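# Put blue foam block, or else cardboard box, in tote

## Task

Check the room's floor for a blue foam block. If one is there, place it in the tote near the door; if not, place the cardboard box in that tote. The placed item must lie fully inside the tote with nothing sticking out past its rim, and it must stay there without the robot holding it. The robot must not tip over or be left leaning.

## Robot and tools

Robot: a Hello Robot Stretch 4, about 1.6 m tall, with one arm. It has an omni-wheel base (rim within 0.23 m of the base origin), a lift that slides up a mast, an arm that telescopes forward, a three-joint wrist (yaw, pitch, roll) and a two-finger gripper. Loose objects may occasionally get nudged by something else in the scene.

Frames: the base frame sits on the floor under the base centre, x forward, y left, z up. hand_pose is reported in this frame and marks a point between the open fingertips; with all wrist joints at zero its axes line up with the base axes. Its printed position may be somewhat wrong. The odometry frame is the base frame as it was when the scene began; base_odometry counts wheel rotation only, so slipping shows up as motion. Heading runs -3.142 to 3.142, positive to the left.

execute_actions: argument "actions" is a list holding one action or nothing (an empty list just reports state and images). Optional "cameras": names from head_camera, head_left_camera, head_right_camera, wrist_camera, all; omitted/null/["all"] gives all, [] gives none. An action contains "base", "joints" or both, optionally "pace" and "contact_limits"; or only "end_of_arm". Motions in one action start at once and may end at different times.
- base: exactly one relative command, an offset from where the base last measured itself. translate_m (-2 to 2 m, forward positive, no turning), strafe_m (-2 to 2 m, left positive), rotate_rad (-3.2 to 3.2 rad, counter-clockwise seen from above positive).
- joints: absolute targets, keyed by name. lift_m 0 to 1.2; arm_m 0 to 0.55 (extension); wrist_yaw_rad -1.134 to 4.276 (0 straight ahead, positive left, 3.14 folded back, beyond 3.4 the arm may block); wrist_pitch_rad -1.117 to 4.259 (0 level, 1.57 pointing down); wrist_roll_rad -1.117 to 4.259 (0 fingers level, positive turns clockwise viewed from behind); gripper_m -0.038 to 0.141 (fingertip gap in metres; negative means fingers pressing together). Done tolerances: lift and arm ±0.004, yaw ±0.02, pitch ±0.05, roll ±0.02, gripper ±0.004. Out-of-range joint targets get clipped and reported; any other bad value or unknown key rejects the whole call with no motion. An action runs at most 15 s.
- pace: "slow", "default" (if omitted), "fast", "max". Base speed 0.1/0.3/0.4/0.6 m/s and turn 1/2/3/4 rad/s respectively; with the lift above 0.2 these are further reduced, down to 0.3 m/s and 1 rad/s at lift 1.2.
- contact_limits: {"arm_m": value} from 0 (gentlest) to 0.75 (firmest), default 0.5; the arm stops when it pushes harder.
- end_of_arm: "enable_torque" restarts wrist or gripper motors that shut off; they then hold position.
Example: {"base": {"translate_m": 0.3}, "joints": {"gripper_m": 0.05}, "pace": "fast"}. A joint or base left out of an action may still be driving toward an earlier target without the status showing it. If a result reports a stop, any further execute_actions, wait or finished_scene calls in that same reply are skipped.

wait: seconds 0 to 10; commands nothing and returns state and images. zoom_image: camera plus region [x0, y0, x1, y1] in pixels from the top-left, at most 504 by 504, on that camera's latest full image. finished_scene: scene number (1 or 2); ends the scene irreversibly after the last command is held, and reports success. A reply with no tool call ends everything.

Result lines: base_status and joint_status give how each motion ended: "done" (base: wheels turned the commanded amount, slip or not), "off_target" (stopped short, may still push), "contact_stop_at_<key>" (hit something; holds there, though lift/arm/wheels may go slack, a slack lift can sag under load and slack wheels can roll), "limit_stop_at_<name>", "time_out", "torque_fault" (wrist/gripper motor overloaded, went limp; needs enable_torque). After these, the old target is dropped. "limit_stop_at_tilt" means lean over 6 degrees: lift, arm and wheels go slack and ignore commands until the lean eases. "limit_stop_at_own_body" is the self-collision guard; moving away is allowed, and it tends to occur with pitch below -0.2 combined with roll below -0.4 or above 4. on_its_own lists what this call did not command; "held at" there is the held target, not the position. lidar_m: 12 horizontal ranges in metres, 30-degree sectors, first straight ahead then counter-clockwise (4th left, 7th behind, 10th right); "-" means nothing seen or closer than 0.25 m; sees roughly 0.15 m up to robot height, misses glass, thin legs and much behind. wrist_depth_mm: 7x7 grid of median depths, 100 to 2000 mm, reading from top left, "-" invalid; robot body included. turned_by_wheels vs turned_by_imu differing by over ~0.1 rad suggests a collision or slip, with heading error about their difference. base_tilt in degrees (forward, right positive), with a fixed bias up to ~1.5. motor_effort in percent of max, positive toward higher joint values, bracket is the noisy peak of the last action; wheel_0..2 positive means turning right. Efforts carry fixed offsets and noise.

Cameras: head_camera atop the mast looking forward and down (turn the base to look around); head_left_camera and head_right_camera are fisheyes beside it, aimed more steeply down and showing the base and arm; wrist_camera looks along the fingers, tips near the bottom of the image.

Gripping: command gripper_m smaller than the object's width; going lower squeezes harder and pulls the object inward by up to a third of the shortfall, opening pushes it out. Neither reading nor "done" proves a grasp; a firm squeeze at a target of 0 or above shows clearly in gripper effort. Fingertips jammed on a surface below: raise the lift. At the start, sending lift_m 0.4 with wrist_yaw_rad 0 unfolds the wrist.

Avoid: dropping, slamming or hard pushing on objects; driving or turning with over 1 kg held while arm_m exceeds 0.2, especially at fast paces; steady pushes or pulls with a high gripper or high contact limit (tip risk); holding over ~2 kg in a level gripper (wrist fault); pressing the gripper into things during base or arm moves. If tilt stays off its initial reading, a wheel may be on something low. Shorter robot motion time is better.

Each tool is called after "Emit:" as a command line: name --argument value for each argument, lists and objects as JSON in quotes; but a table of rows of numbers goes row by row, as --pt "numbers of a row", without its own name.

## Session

Emit:
execute_actions --actions '[]'

Scene clock: 0.00 s.
base_odometry: x=+0.000 y=+0.000 heading=+0.000 (m, m, rad; odometry frame)
turned_by_wheels: +0.000 (rad since the last result)
turned_by_imu: +0.000 (rad since the last result)
base_tilt: forward=+0.0 right=-0.4 (deg)
lidar_m: 0.99 1.52 1.64 1.05 0.83 0.82 0.92 1.11 1.80 1.14 0.90 0.89
base_status: not commanded
joint_positions: lift_m=+0.167 arm_m=-0.001 wrist_yaw_rad=+3.083 wrist_pitch_rad=-0.008 wrist_roll_rad=+0.008 gripper_m=+0.057
joint_status: not commanded
motor_effort: lift_m=+18 arm_m=-1 wrist_yaw_rad=+1 wrist_pitch_rad=-7 wrist_roll_rad=+1 gripper_m=-3 wheel_0=+0 wheel_1=-1 wheel_2=+1 (%)
hand_pose: x=-0.1130 y=+0.1040 z=+0.3473 quat_wxyz=(+0.029, +0.004, +0.004, +1.000) (m; base frame)
wrist_depth_mm: 145 147 1281 1078 931 798 715 / - 145 1255 1060 904 798 715 / - 135 229 1078 904 809 715 / 109 143 244 1060 917 798 707 / 141 1430 1255 1060 917 798 715 / 1499 1499 1229 1060 854 788 707 / 1008 1025 878 946 831 759 707
pictures: head_camera, head_left_camera, head_right_camera, wrist_camera
Images, in order (width x height): head_camera 420x560, head_left_camera 420x672, head_right_camera 420x672, wrist_camera 616x392.

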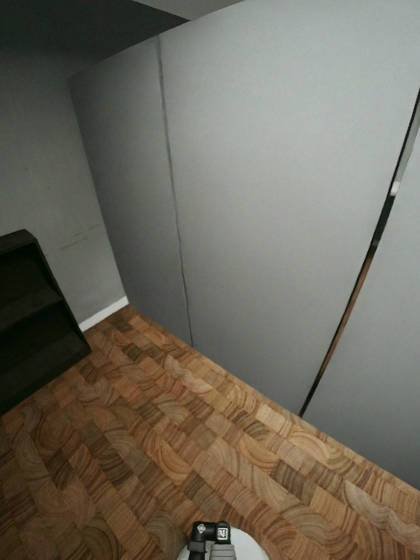

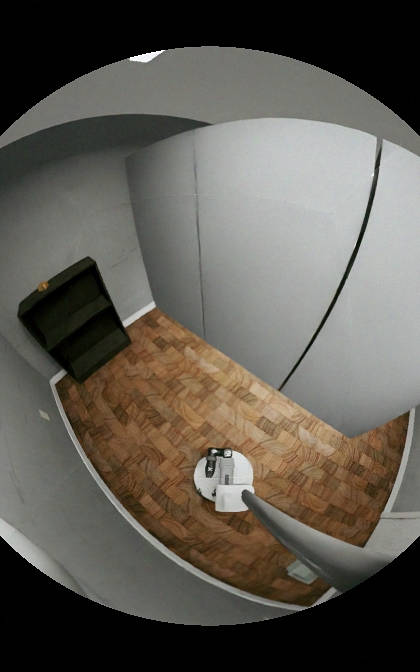

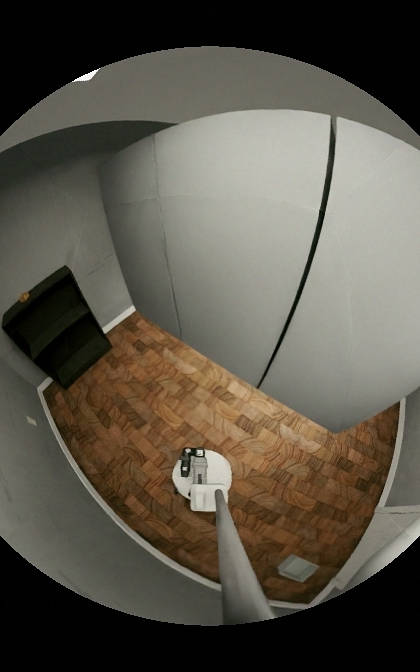

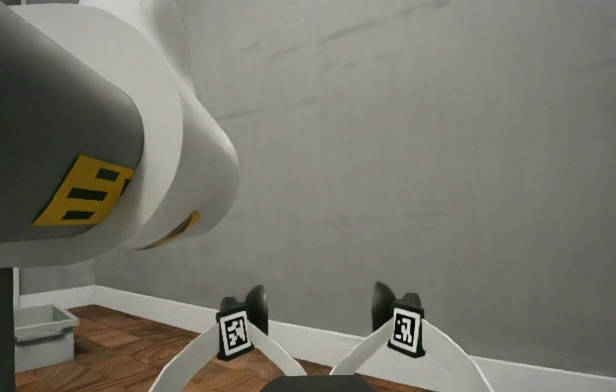

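Emit:
execute_actions --actions '[{"base":{"rotate_rad":-1.75},"pace":"max"}]' --cameras '["head_camera","head_left_camera"]'

Scene clock: 1.73 s.
base_odometry: x=+0.000 y=+0.000 heading=-1.750 (m, m, rad; odometry frame)
turned_by_wheels: -1.750 (rad since the last result)
turned_by_imu: -1.722 (rad since the last result)
base_tilt: forward=+0.0 right=-0.3 (deg)
lidar_m: 1.87 0.94 0.89 0.93 1.24 1.62 1.23 0.87 0.82 0.85 1.13 1.11
base_status: done
joint_positions: lift_m=+0.167 arm_m=-0.001 wrist_yaw_rad=+3.083 wrist_pitch_rad=-0.008 wrist_roll_rad=+0.008 gripper_m=+0.057
joint_status: not commanded
motor_effort: lift_m=+18(18) arm_m=-1(1) wrist_yaw_rad=+0(1) wrist_pitch_rad=-6(7) wrist_roll_rad=+1(1) gripper_m=-4(4) wheel_0=+1(9) wheel_1=+1(14) wheel_2=+1(13) (%)
hand_pose: x=-0.1130 y=+0.1040 z=+0.3473 quat_wxyz=(+0.029, +0.004, +0.004, +1.000) (m; base frame)
wrist_depth_mm: 146 147 1499 - - 1756 1661 / - 145 1499 - 1921 1661 1618 / - 135 229 - 1921 1756 1618 / 109 143 245 - 1863 1756 1618 / 141 991 1464 - 1863 1756 1576 / 891 1098 1255 1618 1308 1464 1397 / 878 1025 891 946 854 960 976
pictures: head_camera, head_left_camera
Images, in order (width x height): head_camera 420x560, head_left_camera 420x672.

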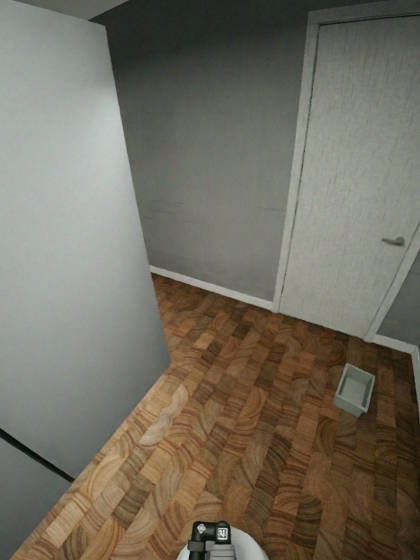

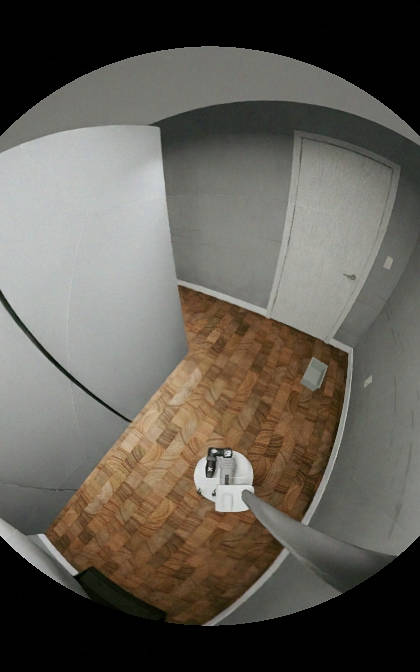

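Emit:
execute_actions --actions '[{"base":{"translate_m":1.35},"pace":"max"}]' --cameras '[]'

Emit:
execute_actions --actions '[{"base":{"rotate_rad":1.1},"pace":"max"}]' --cameras '["head_camera","head_left_camera"]'

Scene clock: 12.90 s.
base_odometry: x=-0.240 y=-1.328 heading=-1.749 (m, m, rad; odometry frame)
turned_by_wheels: +0.000 (rad since the last result)
turned_by_imu: -0.004 (rad since the last result)
base_tilt: forward=+0.2 right=-0.4 (deg)
lidar_m: 0.66 0.88 2.17 0.48 0.43 0.92 2.19 1.55 0.91 0.88 0.66 0.62
base_status: done
joint_positions: lift_m=+0.167 arm_m=-0.001 wrist_yaw_rad=+3.083 wrist_pitch_rad=-0.008 wrist_roll_rad=+0.008 gripper_m=+0.057
joint_status: not commanded
motor_effort: lift_m=+18(18) arm_m=-1(0) wrist_yaw_rad=+1(2) wrist_pitch_rad=-7(7) wrist_roll_rad=+1(1) gripper_m=-5(4) wheel_0=+2(10) wheel_1=+2(10) wheel_2=+0(17) (%)
hand_pose: x=-0.1130 y=+0.1040 z=+0.3473 quat_wxyz=(+0.029, +0.004, +0.004, +1.000) (m; base frame)
wrist_depth_mm: 145 146 - - - - 603 / - 145 - - - - 621 / - 135 229 - - - 668 / 109 143 245 - - - 707 / 141 1661 - - - - 732 / 1430 1661 1537 1618 1308 1537 750 / 1078 1025 891 946 866 960 759
pictures: none
No camera images: the call's "cameras" was empty. Leave "cameras" out to get every camera's image.

Scene clock: 14.23 s.
base_odometry: x=-0.240 y=-1.329 heading=-0.650 (m, m, rad; odometry frame)
turned_by_wheels: +1.100 (rad since the last result)
turned_by_imu: +1.082 (rad since the last result)
base_tilt: forward=+0.1 right=-0.3 (deg)
lidar_m: 2.50 0.44 0.39 1.09 2.06 1.52 0.91 0.86 0.64 0.63 0.66 0.92
base_status: done
joint_positions: lift_m=+0.167 arm_m=-0.001 wrist_yaw_rad=+3.083 wrist_pitch_rad=-0.008 wrist_roll_rad=+0.008 gripper_m=+0.057
joint_status: not commanded
motor_effort: lift_m=+18(18) arm_m=-1(0) wrist_yaw_rad=+0(1) wrist_pitch_rad=-6(7) wrist_roll_rad=+1(1) gripper_m=-5(4) wheel_0=-1(9) wheel_1=-1(11) wheel_2=+0(15) (%)
hand_pose: x=-0.1130 y=+0.1040 z=+0.3473 quat_wxyz=(+0.029, +0.004, +0.004, +1.000) (m; base frame)
wrist_depth_mm: 145 147 1618 1618 1576 1618 1576 / - 145 1576 1576 1618 1618 1576 / - 135 228 1576 1576 1618 1618 / 109 143 245 1537 1576 1576 1576 / 141 1255 1537 1537 1576 1576 1537 / 1025 1464 1308 1464 1308 1499 1464 / 976 1042 891 917 854 946 976
pictures: head_camera, head_left_camera
Images, in order (width x height): head_camera 420x560, head_left_camera 420x672.

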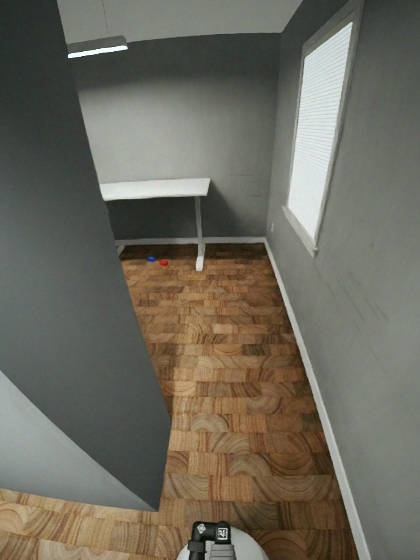

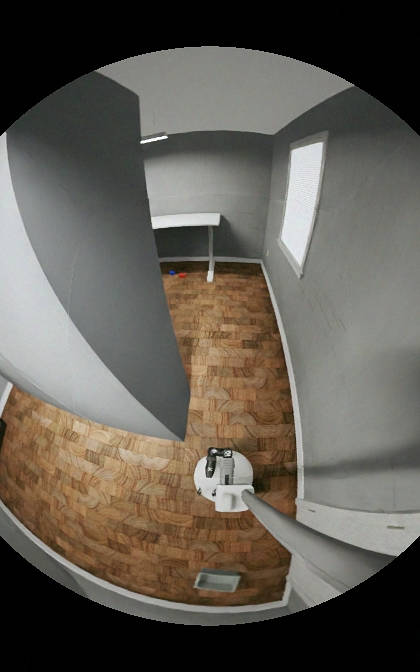

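Emit:
execute_actions --actions '[{"base":{"strafe_m":-0.18},"pace":"max"}]' --cameras '[]'

Emit:
execute_actions --actions '[{"base":{"translate_m":1.5},"pace":"max"}]' --cameras '["head_camera","head_left_camera"]'

Scene clock: 15.80 s.
base_odometry: x=-0.349 y=-1.472 heading=-0.649 (m, m, rad; odometry frame)
turned_by_wheels: +0.000 (rad since the last result)
turned_by_imu: -0.001 (rad since the last result)
base_tilt: forward=+0.0 right=-0.3 (deg)
lidar_m: 1.80 0.71 0.55 1.08 2.05 0.95 1.47 0.61 0.47 0.44 0.46 0.66
base_status: done
joint_positions: lift_m=+0.167 arm_m=-0.001 wrist_yaw_rad=+3.083 wrist_pitch_rad=-0.008 wrist_roll_rad=+0.008 gripper_m=+0.057
joint_status: not commanded
motor_effort: lift_m=+18(18) arm_m=-1(0) wrist_yaw_rad=-1(0) wrist_pitch_rad=-7(7) wrist_roll_rad=+0(1) gripper_m=-3(5) wheel_0=+0(12) wheel_1=+2(15) wheel_2=+0(1) (%)
hand_pose: x=-0.1130 y=+0.1040 z=+0.3473 quat_wxyz=(+0.029, +0.004, +0.004, +1.000) (m; base frame)
wrist_depth_mm: 145 147 1618 1618 1618 1618 1618 / - 145 1576 1618 1618 1576 1661 / - 135 229 1576 1576 1576 1576 / 109 143 244 1576 1537 1537 1576 / 141 931 1537 1537 1576 1537 1576 / 768 1160 1464 1182 991 1537 1464 / 750 991 891 946 866 946 960
pictures: none
No camera images: the call's "cameras" was empty. Leave "cameras" out to get every camera's image.

Scene clock: 19.77 s.
base_odometry: x=+0.846 y=-2.379 heading=-0.649 (m, m, rad; odometry frame)
turned_by_wheels: +0.000 (rad since the last result)
turned_by_imu: -0.003 (rad since the last result)
base_tilt: forward=+0.1 right=-0.4 (deg)
lidar_m: 1.10 1.04 1.45 2.49 1.10 0.92 1.75 0.69 0.51 0.45 0.46 0.65
base_status: done
joint_positions: lift_m=+0.167 arm_m=-0.001 wrist_yaw_rad=+3.083 wrist_pitch_rad=-0.008 wrist_roll_rad=+0.008 gripper_m=+0.057
joint_status: not commanded
motor_effort: lift_m=+18(18) arm_m=+0(0) wrist_yaw_rad=+0(1) wrist_pitch_rad=-7(7) wrist_roll_rad=+0(2) gripper_m=-5(3) wheel_0=-1(6) wheel_1=+1(10) wheel_2=+2(18) (%)
hand_pose: x=-0.1130 y=+0.1040 z=+0.3473 quat_wxyz=(+0.029, +0.004, +0.004, +1.000) (m; base frame)
wrist_depth_mm: 145 147 - - - 1118 1160 / - 146 - - - 1397 1397 / - 135 229 - - 1366 1366 / 109 143 243 - - 1025 1336 / 141 1025 - - - 1308 1336 / 831 1281 1499 1661 1078 1008 1182 / 809 1025 878 931 866 866 878
pictures: head_camera, head_left_camera
Images, in order (width x height): head_camera 420x560, head_left_camera 420x672.

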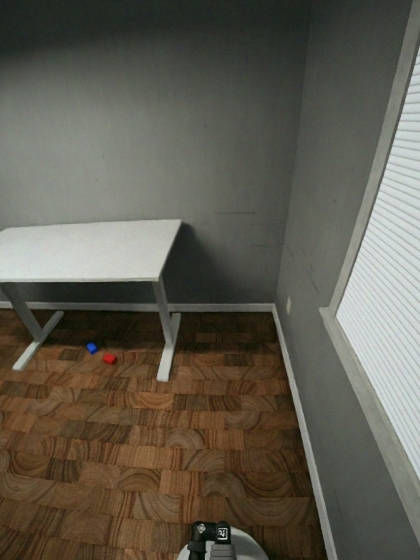

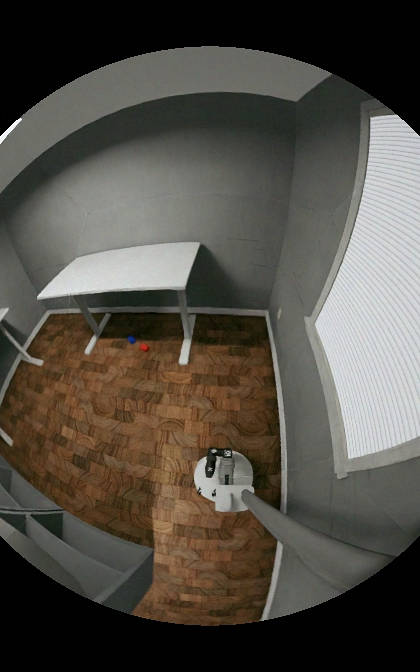

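Emit:
execute_actions --actions '[{"base":{"strafe_m":0.85},"joints":{"lift_m":0.4,"wrist_yaw_rad":0,"gripper_m":0.12},"pace":"max"}]' --cameras '["head_camera"]'

Emit:
execute_actions --actions '[{"base":{"translate_m":0.55},"joints":{"arm_m":0.4,"wrist_pitch_rad":1.57},"pace":"max"}]' --cameras '["head_camera","wrist_camera"]'

Scene clock: 23.07 s.
base_odometry: x=+1.360 y=-1.702 heading=-0.649 (m, m, rad; odometry frame)
turned_by_wheels: +0.000 (rad since the last result)
turned_by_imu: +0.002 (rad since the last result)
base_tilt: forward=-0.1 right=-0.4 (deg)
lidar_m: 1.00 1.06 1.71 1.64 1.07 0.79 0.76 0.82 1.36 1.30 1.35 1.04
base_status: done
joint_positions: lift_m=+0.400 arm_m=-0.001 wrist_yaw_rad=+0.000 wrist_pitch_rad=-0.008 wrist_roll_rad=+0.008 gripper_m=+0.120
joint_status: all done
motor_effort: lift_m=+18(23) arm_m=-1(1) wrist_yaw_rad=-1(7) wrist_pitch_rad=-5(7) wrist_roll_rad=+0(1) gripper_m=-1(4) wheel_0=+1(11) wheel_1=-3(13) wheel_2=+0(1) (%)
hand_pose: x=+0.4584 y=-0.0873 z=+0.5806 quat_wxyz=(+1.000, +0.004, -0.004, +0.000) (m; base frame)
wrist_depth_mm: 1618 1618 1576 1537 1537 1576 1499 / 917 904 904 917 866 866 1576 / 1160 1160 1430 1499 1138 1464 1537 / 1576 1576 1576 1537 1537 1537 1537 / 1618 1618 1618 1537 1499 1499 1464 / 1576 1537 1499 1537 1537 1499 1464 / 1464 1576 1366 158 1308 1060 1499
pictures: head_camera
Images, in order (width x height): head_camera 420x560.

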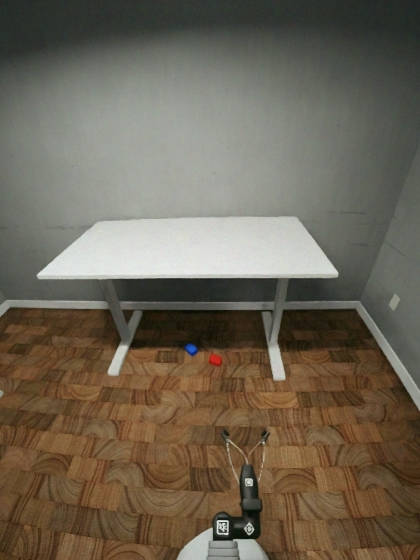

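Scene clock: 25.57 s.
base_odometry: x=+1.798 y=-2.034 heading=-0.650 (m, m, rad; odometry frame)
turned_by_wheels: +0.000 (rad since the last result)
turned_by_imu: -0.002 (rad since the last result)
base_tilt: forward=+0.2 right=-0.2 (deg)
lidar_m: 0.44 0.48 0.68 1.62 1.70 1.36 1.30 1.88 1.37 1.31 0.65 0.46
base_status: done
joint_positions: lift_m=+0.400 arm_m=+0.399 wrist_yaw_rad=+0.000 wrist_pitch_rad=+1.570 wrist_roll_rad=+0.008 gripper_m=+0.120
joint_status: all done
motor_effort: lift_m=+18(18) arm_m=+6(7) wrist_yaw_rad=+1(0) wrist_pitch_rad=+1(1) wrist_roll_rad=+1(1) gripper_m=-1(4) wheel_0=+0(10) wheel_1=+1(8) wheel_2=-1(17) (%)
hand_pose: x=+0.5702 y=-0.0874 z=+0.2897 quat_wxyz=(+0.707, +0.003, +0.707, -0.003) (m; base frame)
wrist_depth_mm: 530 525 525 517 521 512 473 / 530 530 525 521 517 508 473 / 530 525 521 512 512 512 469 / 525 521 469 512 512 504 466 / 521 521 517 500 508 496 469 / 521 517 512 504 500 496 496 / 521 512 508 152 496 496 488
pictures: head_camera, wrist_camera
Images, in order (width x height): head_camera 420x560, wrist_camera 616x392.

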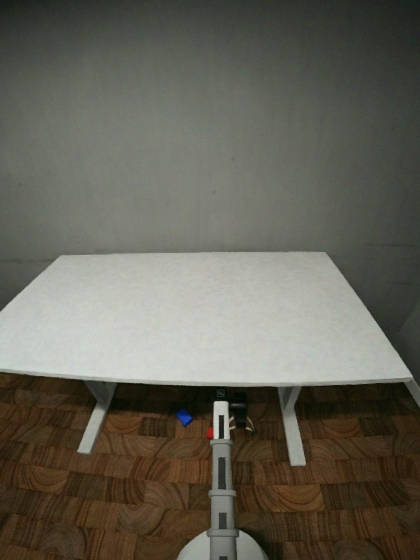

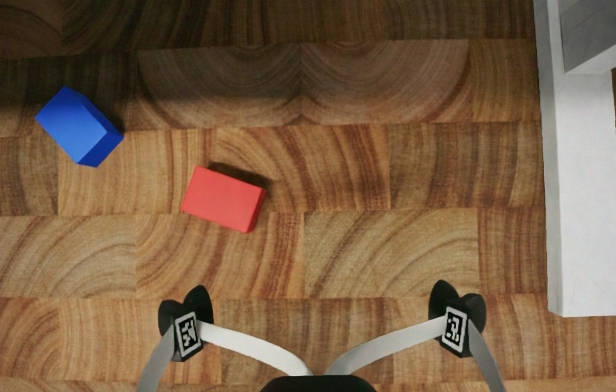

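Emit:
execute_actions --actions '[{"base":{"strafe_m":0.305},"joints":{"arm_m":0.55,"wrist_roll_rad":-0.82,"lift_m":0.27},"pace":"fast"}]' --cameras '["wrist_camera"]'

Scene clock: 27.70 s.
base_odometry: x=+1.982 y=-1.791 heading=-0.649 (m, m, rad; odometry frame)
turned_by_wheels: +0.000 (rad since the last result)
turned_by_imu: +0.000 (rad since the last result)
base_tilt: forward=+0.2 right=-0.4 (deg)
lidar_m: 0.45 0.49 0.70 1.32 1.41 1.34 1.30 1.38 1.69 1.61 0.64 0.48
base_status: done
joint_positions: lift_m=+0.270 arm_m=+0.548 wrist_yaw_rad=+0.000 wrist_pitch_rad=+1.570 wrist_roll_rad=-0.819 gripper_m=+0.120
joint_status: all done
joint sent to its limit — the command would take arm_m past its upper limit, so that joint was sent only as far as its limit.
motor_effort: lift_m=+15(16) arm_m=+6(5) wrist_yaw_rad=+0(2) wrist_pitch_rad=+0(0) wrist_roll_rad=+0(5) gripper_m=-1(2) wheel_0=+2(13) wheel_1=-1(13) wheel_2=+0(1) (%)
hand_pose: x=+0.7191 y=-0.0874 z=+0.1599 quat_wxyz=(+0.649, -0.282, +0.648, +0.282) (m; base frame)
wrist_depth_mm: 407 402 394 392 387 384 377 / 402 399 392 389 384 382 377 / 397 394 389 384 382 377 373 / 397 392 387 384 379 375 373 / 394 389 384 336 377 373 368 / 392 387 384 377 373 370 366 / 389 384 379 151 368 368 368
pictures: wrist_camera
Images, in order (width x height): wrist_camera 616x392.

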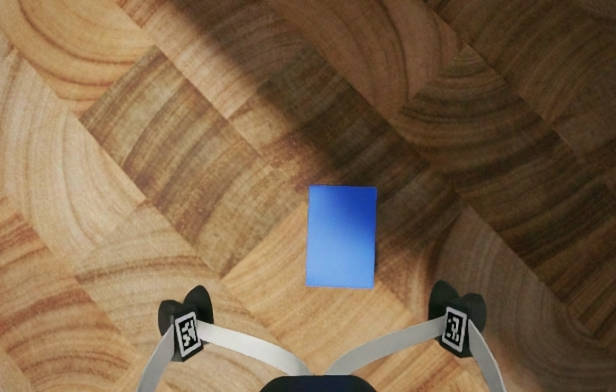

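Emit:
execute_actions --actions '[{"base":{"translate_m":0.037},"joints":{"lift_m":0.19}}]' --cameras '["wrist_camera"]'

Emit:
execute_actions --actions '[{"joints":{"lift_m":0.137}}]' --cameras '["wrist_camera"]'

Scene clock: 29.37 s.
base_odometry: x=+2.012 y=-1.814 heading=-0.649 (m, m, rad; odometry frame)
turned_by_wheels: +0.000 (rad since the last result)
turned_by_imu: +0.000 (rad since the last result)
base_tilt: forward=+0.0 right=-0.4 (deg)
lidar_m: 0.42 0.46 0.62 1.31 1.39 1.39 1.33 1.42 1.68 1.62 0.60 0.44
base_status: done
joint_positions: lift_m=+0.190 arm_m=+0.548 wrist_yaw_rad=+0.000 wrist_pitch_rad=+1.570 wrist_roll_rad=-0.819 gripper_m=+0.120
joint_status: all done
motor_effort: lift_m=+15(15) arm_m=+6(6) wrist_yaw_rad=+0(1) wrist_pitch_rad=+0(1) wrist_roll_rad=+0(0) gripper_m=-2(0) wheel_0=+0(3) wheel_1=+4(8) wheel_2=-2(12) (%)
hand_pose: x=+0.7191 y=-0.0874 z=+0.0800 quat_wxyz=(+0.649, -0.282, +0.648, +0.282) (m; base frame)
wrist_depth_mm: 320 317 314 309 306 303 300 / 319 315 310 307 304 303 300 / 317 312 310 306 303 301 298 / 315 310 309 304 301 297 294 / 312 309 306 257 298 296 294 / 309 307 301 256 297 293 290 / 309 306 300 151 297 291 290
pictures: wrist_camera
Images, in order (width x height): wrist_camera 616x392.

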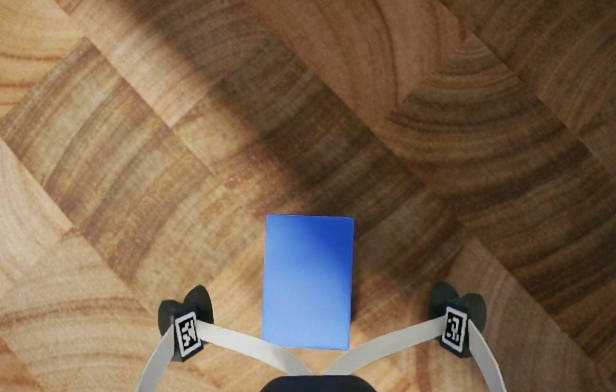

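Scene clock: 30.50 s.
base_odometry: x=+2.012 y=-1.814 heading=-0.649 (m, m, rad; odometry frame)
turned_by_wheels: +0.000 (rad since the last result)
turned_by_imu: +0.000 (rad since the last result)
base_tilt: forward=+0.0 right=-0.3 (deg)
lidar_m: 0.42 0.45 0.63 1.31 1.42 1.39 1.34 1.40 1.68 1.62 0.61 0.43
base_status: not commanded
joint_positions: lift_m=+0.137 arm_m=+0.548 wrist_yaw_rad=+0.000 wrist_pitch_rad=+1.570 wrist_roll_rad=-0.819 gripper_m=+0.120
joint_status: all done
motor_effort: lift_m=+15(15) arm_m=+6(6) wrist_yaw_rad=+1(1) wrist_pitch_rad=+0(1) wrist_roll_rad=-2(1) gripper_m=-1(2) wheel_0=+0(0) wheel_1=+4(4) wheel_2=-2(2) (%)
hand_pose: x=+0.7191 y=-0.0874 z=+0.0270 quat_wxyz=(+0.649, -0.282, +0.648, +0.282) (m; base frame)
wrist_depth_mm: 266 264 259 257 253 251 249 / 264 260 258 255 252 250 246 / 262 259 255 253 251 249 246 / 260 257 255 252 250 247 243 / 258 256 253 206 247 245 242 / 256 254 249 204 245 241 241 / 256 252 249 151 243 241 240
pictures: wrist_camera
Images, in order (width x height): wrist_camera 616x392.

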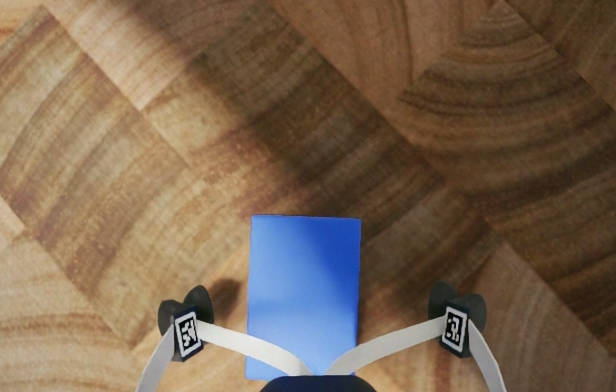

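Emit:
execute_actions --actions '[{"joints":{"gripper_m":0.015}}]' --cameras '["wrist_camera"]'

Emit:
execute_actions --actions '[{"joints":{"lift_m":0.195}}]' --cameras '["wrist_camera"]'

Scene clock: 32.53 s.
base_odometry: x=+2.012 y=-1.814 heading=-0.649 (m, m, rad; odometry frame)
turned_by_wheels: +0.000 (rad since the last result)
turned_by_imu: -0.001 (rad since the last result)
base_tilt: forward=+0.0 right=-0.4 (deg)
lidar_m: 0.41 0.45 0.63 1.32 1.41 1.39 1.33 1.43 1.69 1.62 0.59 0.44
base_status: not commanded
joint_positions: lift_m=+0.137 arm_m=+0.548 wrist_yaw_rad=+0.000 wrist_pitch_rad=+1.570 wrist_roll_rad=-0.819 gripper_m=+0.015
joint_status: all done
motor_effort: lift_m=+15(14) arm_m=+6(6) wrist_yaw_rad=-1(0) wrist_pitch_rad=+0(0) wrist_roll_rad=-1(0) gripper_m=-21(20) wheel_0=+0(0) wheel_1=+4(4) wheel_2=-2(2) (%)
hand_pose: x=+0.7191 y=-0.0874 z=+0.0270 quat_wxyz=(+0.649, -0.282, +0.648, +0.282) (m; base frame)
wrist_depth_mm: 266 263 259 257 254 251 249 / 264 260 257 253 252 250 247 / 262 258 256 253 251 248 246 / 260 257 254 251 248 246 244 / 258 256 253 193 247 244 242 / 256 253 251 191 191 242 240 / 255 252 247 190 189 168 239
pictures: wrist_camera
Images, in order (width x height): wrist_camera 616x392.

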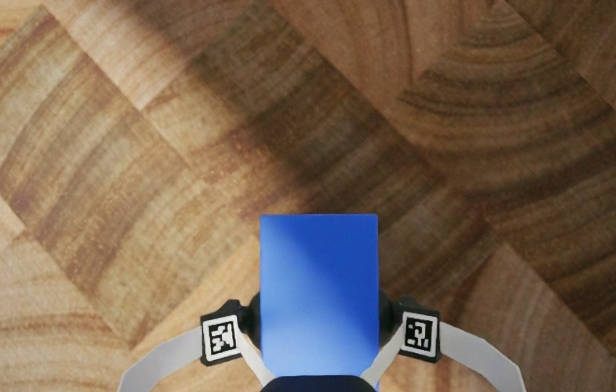

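Scene clock: 33.70 s.
base_odometry: x=+2.012 y=-1.814 heading=-0.649 (m, m, rad; odometry frame)
turned_by_wheels: +0.000 (rad since the last result)
turned_by_imu: +0.000 (rad since the last result)
base_tilt: forward=+0.0 right=-0.4 (deg)
lidar_m: 0.42 0.44 0.61 1.32 1.39 1.39 1.33 1.42 1.69 1.61 0.59 0.43
base_status: not commanded
joint_positions: lift_m=+0.195 arm_m=+0.548 wrist_yaw_rad=+0.000 wrist_pitch_rad=+1.570 wrist_roll_rad=-0.819 gripper_m=+0.015
joint_status: all done
motor_effort: lift_m=+21(23) arm_m=+6(6) wrist_yaw_rad=+1(0) wrist_pitch_rad=+1(1) wrist_roll_rad=+0(0) gripper_m=-23(22) wheel_0=+0(0) wheel_1=+4(4) wheel_2=-2(2) (%)
hand_pose: x=+0.7191 y=-0.0874 z=+0.0845 quat_wxyz=(+0.649, -0.282, +0.648, +0.282) (m; base frame)
wrist_depth_mm: 325 322 320 315 310 307 304 / 324 320 315 314 309 306 303 / 322 315 314 310 309 304 303 / 320 315 314 307 306 303 300 / 317 314 309 192 303 298 298 / 315 312 307 190 191 298 296 / 314 309 306 189 189 169 294
pictures: wrist_camera
Images, in order (width x height): wrist_camera 616x392.

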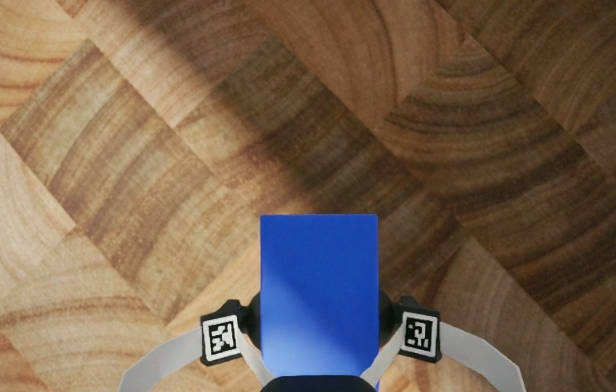

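Emit:
execute_actions --actions '[{"base":{"translate_m":-0.45},"joints":{"lift_m":0.4,"arm_m":0.05,"wrist_roll_rad":0},"pace":"max"}]' --cameras '[]'

Emit:
execute_actions --actions '[{"base":{"rotate_rad":3.19},"pace":"fast"}]' --cameras '[]'

Emit:
execute_actions --actions '[{"base":{"strafe_m":1.15},"pace":"max"}]' --cameras '["head_camera","wrist_camera"]'

Scene clock: 36.37 s.
base_odometry: x=+1.653 y=-1.542 heading=-0.649 (m, m, rad; odometry frame)
turned_by_wheels: +0.000 (rad since the last result)
turned_by_imu: +0.000 (rad since the last result)
base_tilt: forward=+0.2 right=-0.5 (deg)
lidar_m: 0.87 0.92 1.38 1.33 1.24 0.91 0.88 0.93 1.71 1.61 1.22 0.91
base_status: done
joint_positions: lift_m=+0.400 arm_m=+0.051 wrist_yaw_rad=+0.000 wrist_pitch_rad=+1.570 wrist_roll_rad=+0.000 gripper_m=+0.015
joint_status: all done
motor_effort: lift_m=+20(23) arm_m=-6(7) wrist_yaw_rad=+1(0) wrist_pitch_rad=-1(2) wrist_roll_rad=+2(7) gripper_m=-23(23) wheel_0=+1(8) wheel_1=+0(11) wheel_2=-2(16) (%)
hand_pose: x=+0.2220 y=-0.0874 z=+0.2895 quat_wxyz=(+0.707, +0.000, +0.707, +0.000) (m; base frame)
wrist_depth_mm: 544 530 530 521 517 512 504 / 535 525 525 517 512 508 504 / 525 525 521 517 512 504 504 / 530 521 517 517 504 508 500 / 521 521 517 193 508 500 496 / 517 517 315 190 191 496 492 / 521 306 296 190 189 169 488
pictures: none
No camera images: the call's "cameras" was empty. Leave "cameras" out to get every camera's image.

Scene clock: 38.70 s.
base_odometry: x=+1.653 y=-1.542 heading=+2.540 (m, m, rad; odometry frame)
turned_by_wheels: +3.190 (rad since the last result)
turned_by_imu: +3.139 (rad since the last result)
base_tilt: forward=+0.2 right=-0.4 (deg)
lidar_m: 0.88 0.96 1.68 1.60 1.17 0.91 0.88 0.93 1.38 1.35 1.19 0.92
base_status: done
joint_positions: lift_m=+0.400 arm_m=+0.051 wrist_yaw_rad=+0.000 wrist_pitch_rad=+1.570 wrist_roll_rad=+0.000 gripper_m=+0.015
joint_status: not commanded
motor_effort: lift_m=+19(20) arm_m=-6(6) wrist_yaw_rad=+0(2) wrist_pitch_rad=+1(2) wrist_roll_rad=+2(3) gripper_m=-22(22) wheel_0=+0(11) wheel_1=-1(11) wheel_2=-2(13) (%)
hand_pose: x=+0.2223 y=-0.0874 z=+0.2896 quat_wxyz=(+0.707, +0.000, +0.707, +0.000) (m; base frame)
wrist_depth_mm: 539 530 525 521 517 512 508 / 535 530 525 517 517 512 504 / 535 530 521 512 508 504 500 / 525 521 521 517 508 504 504 / 525 517 512 192 500 504 500 / 521 517 315 191 190 500 496 / 517 306 297 189 189 169 492
pictures: none
No camera images: the call's "cameras" was empty. Leave "cameras" out to get every camera's image.

Scene clock: 42.23 s.
base_odometry: x=+1.003 y=-2.490 heading=+2.540 (m, m, rad; odometry frame)
turned_by_wheels: +0.000 (rad since the last result)
turned_by_imu: +0.003 (rad since the last result)
base_tilt: forward=-0.1 right=-0.3 (deg)
lidar_m: 1.52 0.67 0.45 0.43 0.50 0.71 0.96 0.87 1.25 2.51 1.30 1.08
base_status: done
joint_positions: lift_m=+0.400 arm_m=+0.051 wrist_yaw_rad=+0.000 wrist_pitch_rad=+1.570 wrist_roll_rad=+0.000 gripper_m=+0.015
joint_status: not commanded
motor_effort: lift_m=+18(19) arm_m=-6(6) wrist_yaw_rad=+0(1) wrist_pitch_rad=-2(0) wrist_roll_rad=+2(1) gripper_m=-23(22) wheel_0=+2(11) wheel_1=-1(13) wheel_2=+0(2) (%)
hand_pose: x=+0.2221 y=-0.0874 z=+0.2897 quat_wxyz=(+0.707, +0.000, +0.707, +0.000) (m; base frame)
wrist_depth_mm: 535 535 525 521 517 512 508 / 539 530 530 521 517 508 508 / 530 530 521 517 512 504 504 / 530 521 517 508 512 508 496 / 525 521 512 191 508 500 500 / 525 517 317 191 190 500 492 / 517 306 296 189 189 169 492
pictures: head_camera, wrist_camera
Images, in order (width x height): head_camera 420x560, wrist_camera 616x392.

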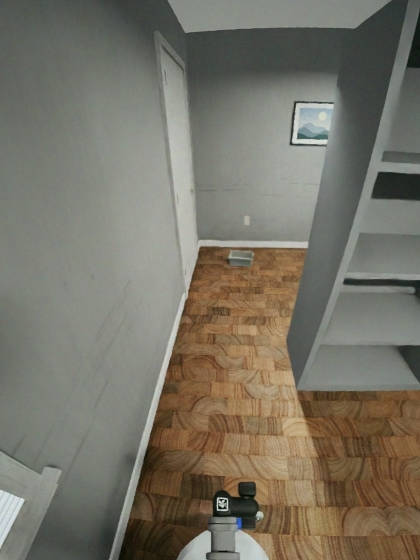

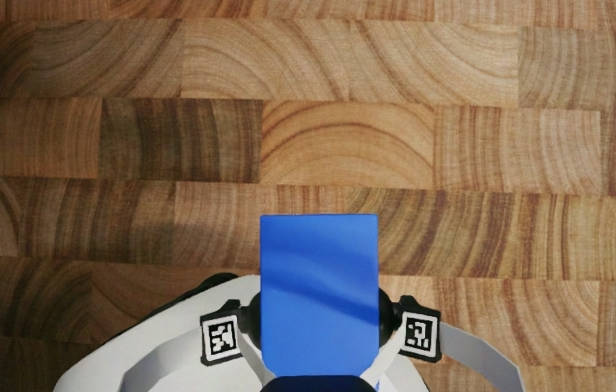

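Emit:
execute_actions --actions '[{"base":{"translate_m":2.0},"joints":{"arm_m":0.35},"pace":"max"}]' --cameras '["head_camera","wrist_camera"]'

Scene clock: 47.60 s.
base_odometry: x=-0.647 y=-1.359 heading=+2.541 (m, m, rad; odometry frame)
turned_by_wheels: +0.000 (rad since the last result)
turned_by_imu: -0.004 (rad since the last result)
base_tilt: forward=+0.1 right=-0.4 (deg)
lidar_m: 0.67 0.44 0.34 0.32 0.37 0.55 1.84 0.83 0.86 2.97 1.56 0.65
base_status: done
joint_positions: lift_m=+0.400 arm_m=+0.349 wrist_yaw_rad=+0.000 wrist_pitch_rad=+1.570 wrist_roll_rad=+0.000 gripper_m=+0.015
joint_status: all done
motor_effort: lift_m=+18(18) arm_m=+6(5) wrist_yaw_rad=-2(1) wrist_pitch_rad=+0(1) wrist_roll_rad=+2(2) gripper_m=-22(22) wheel_0=+1(6) wheel_1=+0(9) wheel_2=+3(15) (%)
hand_pose: x=+0.5201 y=-0.0874 z=+0.2897 quat_wxyz=(+0.707, +0.000, +0.707, +0.000) (m; base frame)
wrist_depth_mm: 504 525 525 521 469 442 415 / 517 525 521 517 512 508 492 / 521 525 521 512 504 504 500 / 525 517 525 512 504 500 500 / 521 521 517 192 500 504 496 / 517 508 508 191 190 500 500 / 508 512 500 190 189 169 492
pictures: head_camera, wrist_camera
Images, in order (width x height): head_camera 420x560, wrist_camera 616x392.

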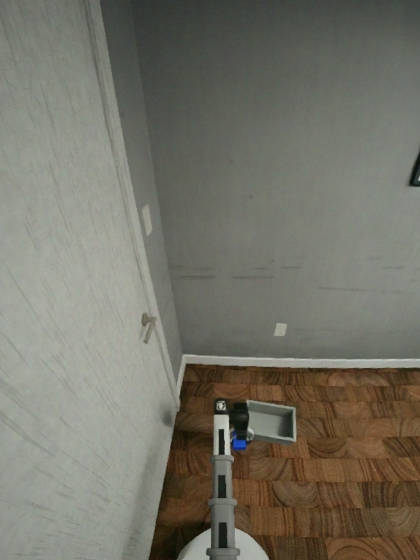

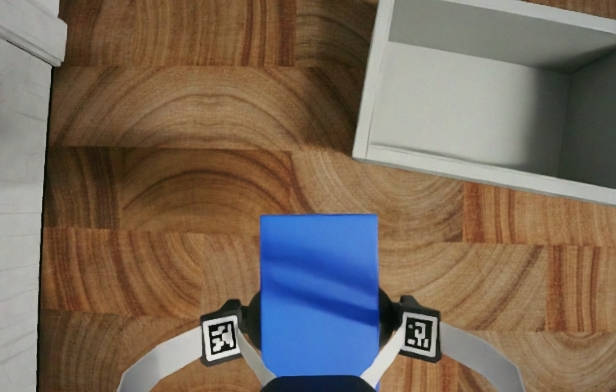

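Emit:
execute_actions --actions '[{"base":{"strafe_m":-0.218},"joints":{"arm_m":0.53,"wrist_roll_rad":0.16,"lift_m":0.33},"pace":"fast"}]' --cameras '["wrist_camera"]'

Scene clock: 49.47 s.
base_odometry: x=-0.523 y=-1.179 heading=+2.541 (m, m, rad; odometry frame)
turned_by_wheels: +0.000 (rad since the last result)
turned_by_imu: -0.001 (rad since the last result)
base_tilt: forward=+0.1 right=-0.4 (deg)
lidar_m: 0.62 0.73 0.57 0.53 0.61 0.87 3.25 0.69 0.89 2.89 1.52 1.20
base_status: done
joint_positions: lift_m=+0.330 arm_m=+0.529 wrist_yaw_rad=+0.000 wrist_pitch_rad=+1.570 wrist_roll_rad=+0.160 gripper_m=+0.015
joint_status: all done
motor_effort: lift_m=+15(17) arm_m=+6(5) wrist_yaw_rad=+1(1) wrist_pitch_rad=+0(0) wrist_roll_rad=+2(5) gripper_m=-23(21) wheel_0=-2(9) wheel_1=+2(14) wheel_2=+0(4) (%)
hand_pose: x=+0.7001 y=-0.0874 z=+0.2199 quat_wxyz=(+0.705, +0.056, +0.705, -0.056) (m; base frame)
wrist_depth_mm: 462 455 455 452 445 445 439 / 459 459 449 445 442 439 436 / 452 455 449 445 439 439 436 / 455 452 439 327 407 433 430 / 449 445 439 192 433 427 430 / 449 442 402 191 190 427 430 / 445 442 319 189 188 168 427
pictures: wrist_camera
Images, in order (width x height): wrist_camera 616x392.

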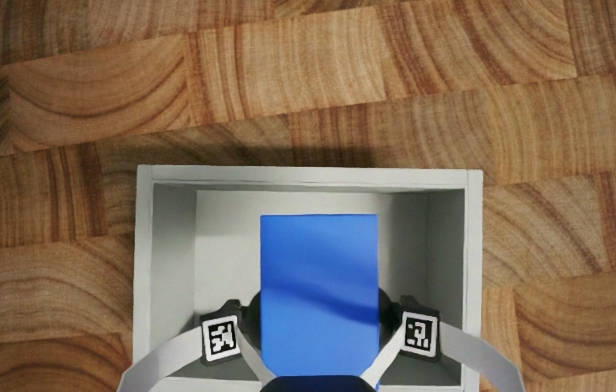

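Emit:
execute_actions --actions '[{"joints":{"arm_m":0.51,"lift_m":0.142}}]' --cameras '["wrist_camera"]'

Emit:
execute_actions --actions '[{"joints":{"gripper_m":0.09}}]' --cameras '["wrist_camera"]'

Emit:
execute_actions --actions '[{"joints":{"lift_m":0.28},"pace":"fast"}]' --cameras '["wrist_camera"]'

Scene clock: 51.73 s.
base_odometry: x=-0.523 y=-1.179 heading=+2.541 (m, m, rad; odometry frame)
turned_by_wheels: +0.000 (rad since the last result)
turned_by_imu: -0.001 (rad since the last result)
base_tilt: forward=+0.1 right=-0.6 (deg)
lidar_m: 0.64 0.75 0.56 0.54 0.62 0.88 3.26 0.69 0.87 2.90 1.53 1.20
base_status: not commanded
joint_positions: lift_m=+0.142 arm_m=+0.511 wrist_yaw_rad=+0.000 wrist_pitch_rad=+1.570 wrist_roll_rad=+0.160 gripper_m=+0.015
joint_status: all done
motor_effort: lift_m=+15(16) arm_m=-6(7) wrist_yaw_rad=+0(0) wrist_pitch_rad=+0(1) wrist_roll_rad=+3(3) gripper_m=-24(22) wheel_0=-2(2) wheel_1=+2(2) wheel_2=+0(0) (%)
hand_pose: x=+0.6822 y=-0.0874 z=+0.0320 quat_wxyz=(+0.705, +0.056, +0.705, -0.056) (m; base frame)
wrist_depth_mm: 267 265 262 259 257 256 254 / 142 141 140 138 138 136 135 / 189 216 213 209 204 196 182 / 206 257 256 253 252 249 192 / 206 256 254 193 249 248 191 / 206 254 252 191 190 246 190 / 206 251 251 189 189 168 188
pictures: wrist_camera
Images, in order (width x height): wrist_camera 616x392.

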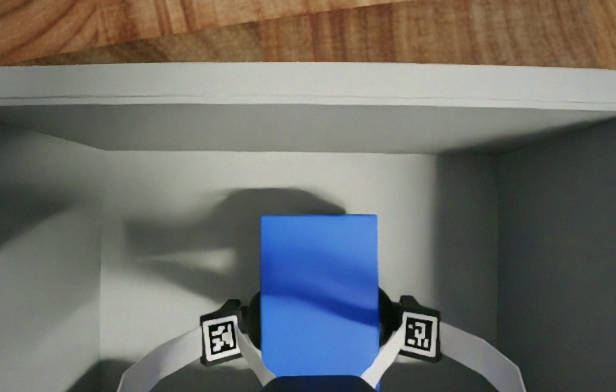

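Scene clock: 53.30 s.
base_odometry: x=-0.523 y=-1.179 heading=+2.541 (m, m, rad; odometry frame)
turned_by_wheels: +0.000 (rad since the last result)
turned_by_imu: +0.000 (rad since the last result)
base_tilt: forward=+0.1 right=-0.4 (deg)
lidar_m: 0.62 0.75 0.57 0.54 0.61 0.89 3.25 0.69 0.90 2.88 1.52 1.19
base_status: not commanded
joint_positions: lift_m=+0.142 arm_m=+0.511 wrist_yaw_rad=+0.000 wrist_pitch_rad=+1.570 wrist_roll_rad=+0.160 gripper_m=+0.090
joint_status: all done
motor_effort: lift_m=+15(15) arm_m=-6(6) wrist_yaw_rad=-1(0) wrist_pitch_rad=+0(1) wrist_roll_rad=+4(3) gripper_m=-5(23) wheel_0=-1(2) wheel_1=+2(2) wheel_2=+0(0) (%)
hand_pose: x=+0.6822 y=-0.0874 z=+0.0320 quat_wxyz=(+0.705, +0.056, +0.705, -0.056) (m; base frame)
wrist_depth_mm: 266 266 263 260 258 256 254 / 142 141 139 139 138 136 135 / 188 216 213 209 204 197 182 / 206 258 255 254 252 248 193 / 206 256 254 207 249 248 191 / 206 254 252 207 206 246 190 / 206 253 250 205 246 227 188
pictures: wrist_camera
Images, in order (width x height): wrist_camera 616x392.

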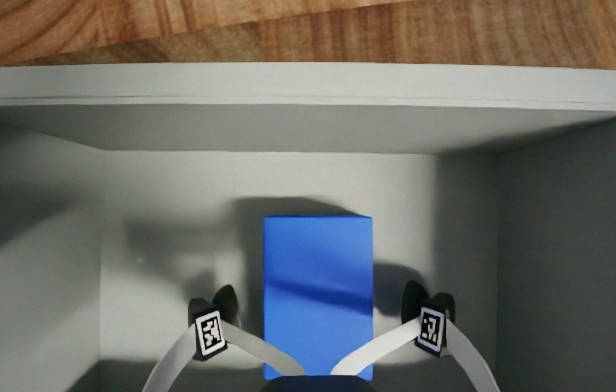

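Scene clock: 54.63 s.
base_odometry: x=-0.523 y=-1.179 heading=+2.541 (m, m, rad; odometry frame)
turned_by_wheels: +0.000 (rad since the last result)
turned_by_imu: +0.000 (rad since the last result)
base_tilt: forward=+0.0 right=-0.6 (deg)
lidar_m: 0.60 0.76 0.58 0.53 0.60 0.88 3.24 0.68 0.88 2.89 1.53 1.19
base_status: not commanded
joint_positions: lift_m=+0.280 arm_m=+0.511 wrist_yaw_rad=+0.000 wrist_pitch_rad=+1.570 wrist_roll_rad=+0.160 gripper_m=+0.090
joint_status: all done
motor_effort: lift_m=+20(23) arm_m=-6(6) wrist_yaw_rad=+1(1) wrist_pitch_rad=+0(1) wrist_roll_rad=+3(2) gripper_m=-2(2) wheel_0=-1(2) wheel_1=+2(2) wheel_2=+0(0) (%)
hand_pose: x=+0.6822 y=-0.0874 z=+0.1695 quat_wxyz=(+0.705, +0.056, +0.705, -0.056) (m; base frame)
wrist_depth_mm: 410 402 402 399 397 397 392 / 410 404 399 397 394 389 387 / 407 322 317 307 296 387 387 / 402 322 389 392 387 320 384 / 402 322 392 343 384 319 379 / 397 322 389 384 382 287 379 / 397 283 272 291 278 265 379
pictures: wrist_camera
Images, in order (width x height): wrist_camera 616x392.

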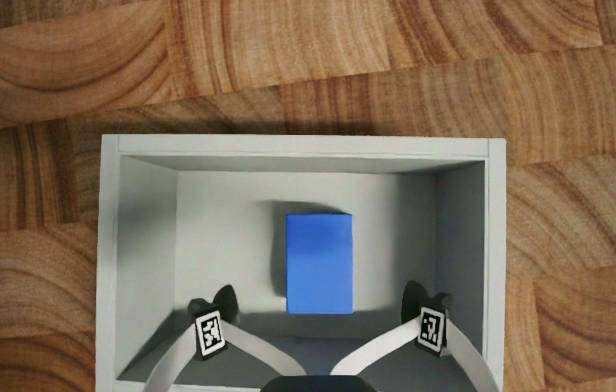

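Emit:
finished_scene --scene 2

The scene is finished: the task was done.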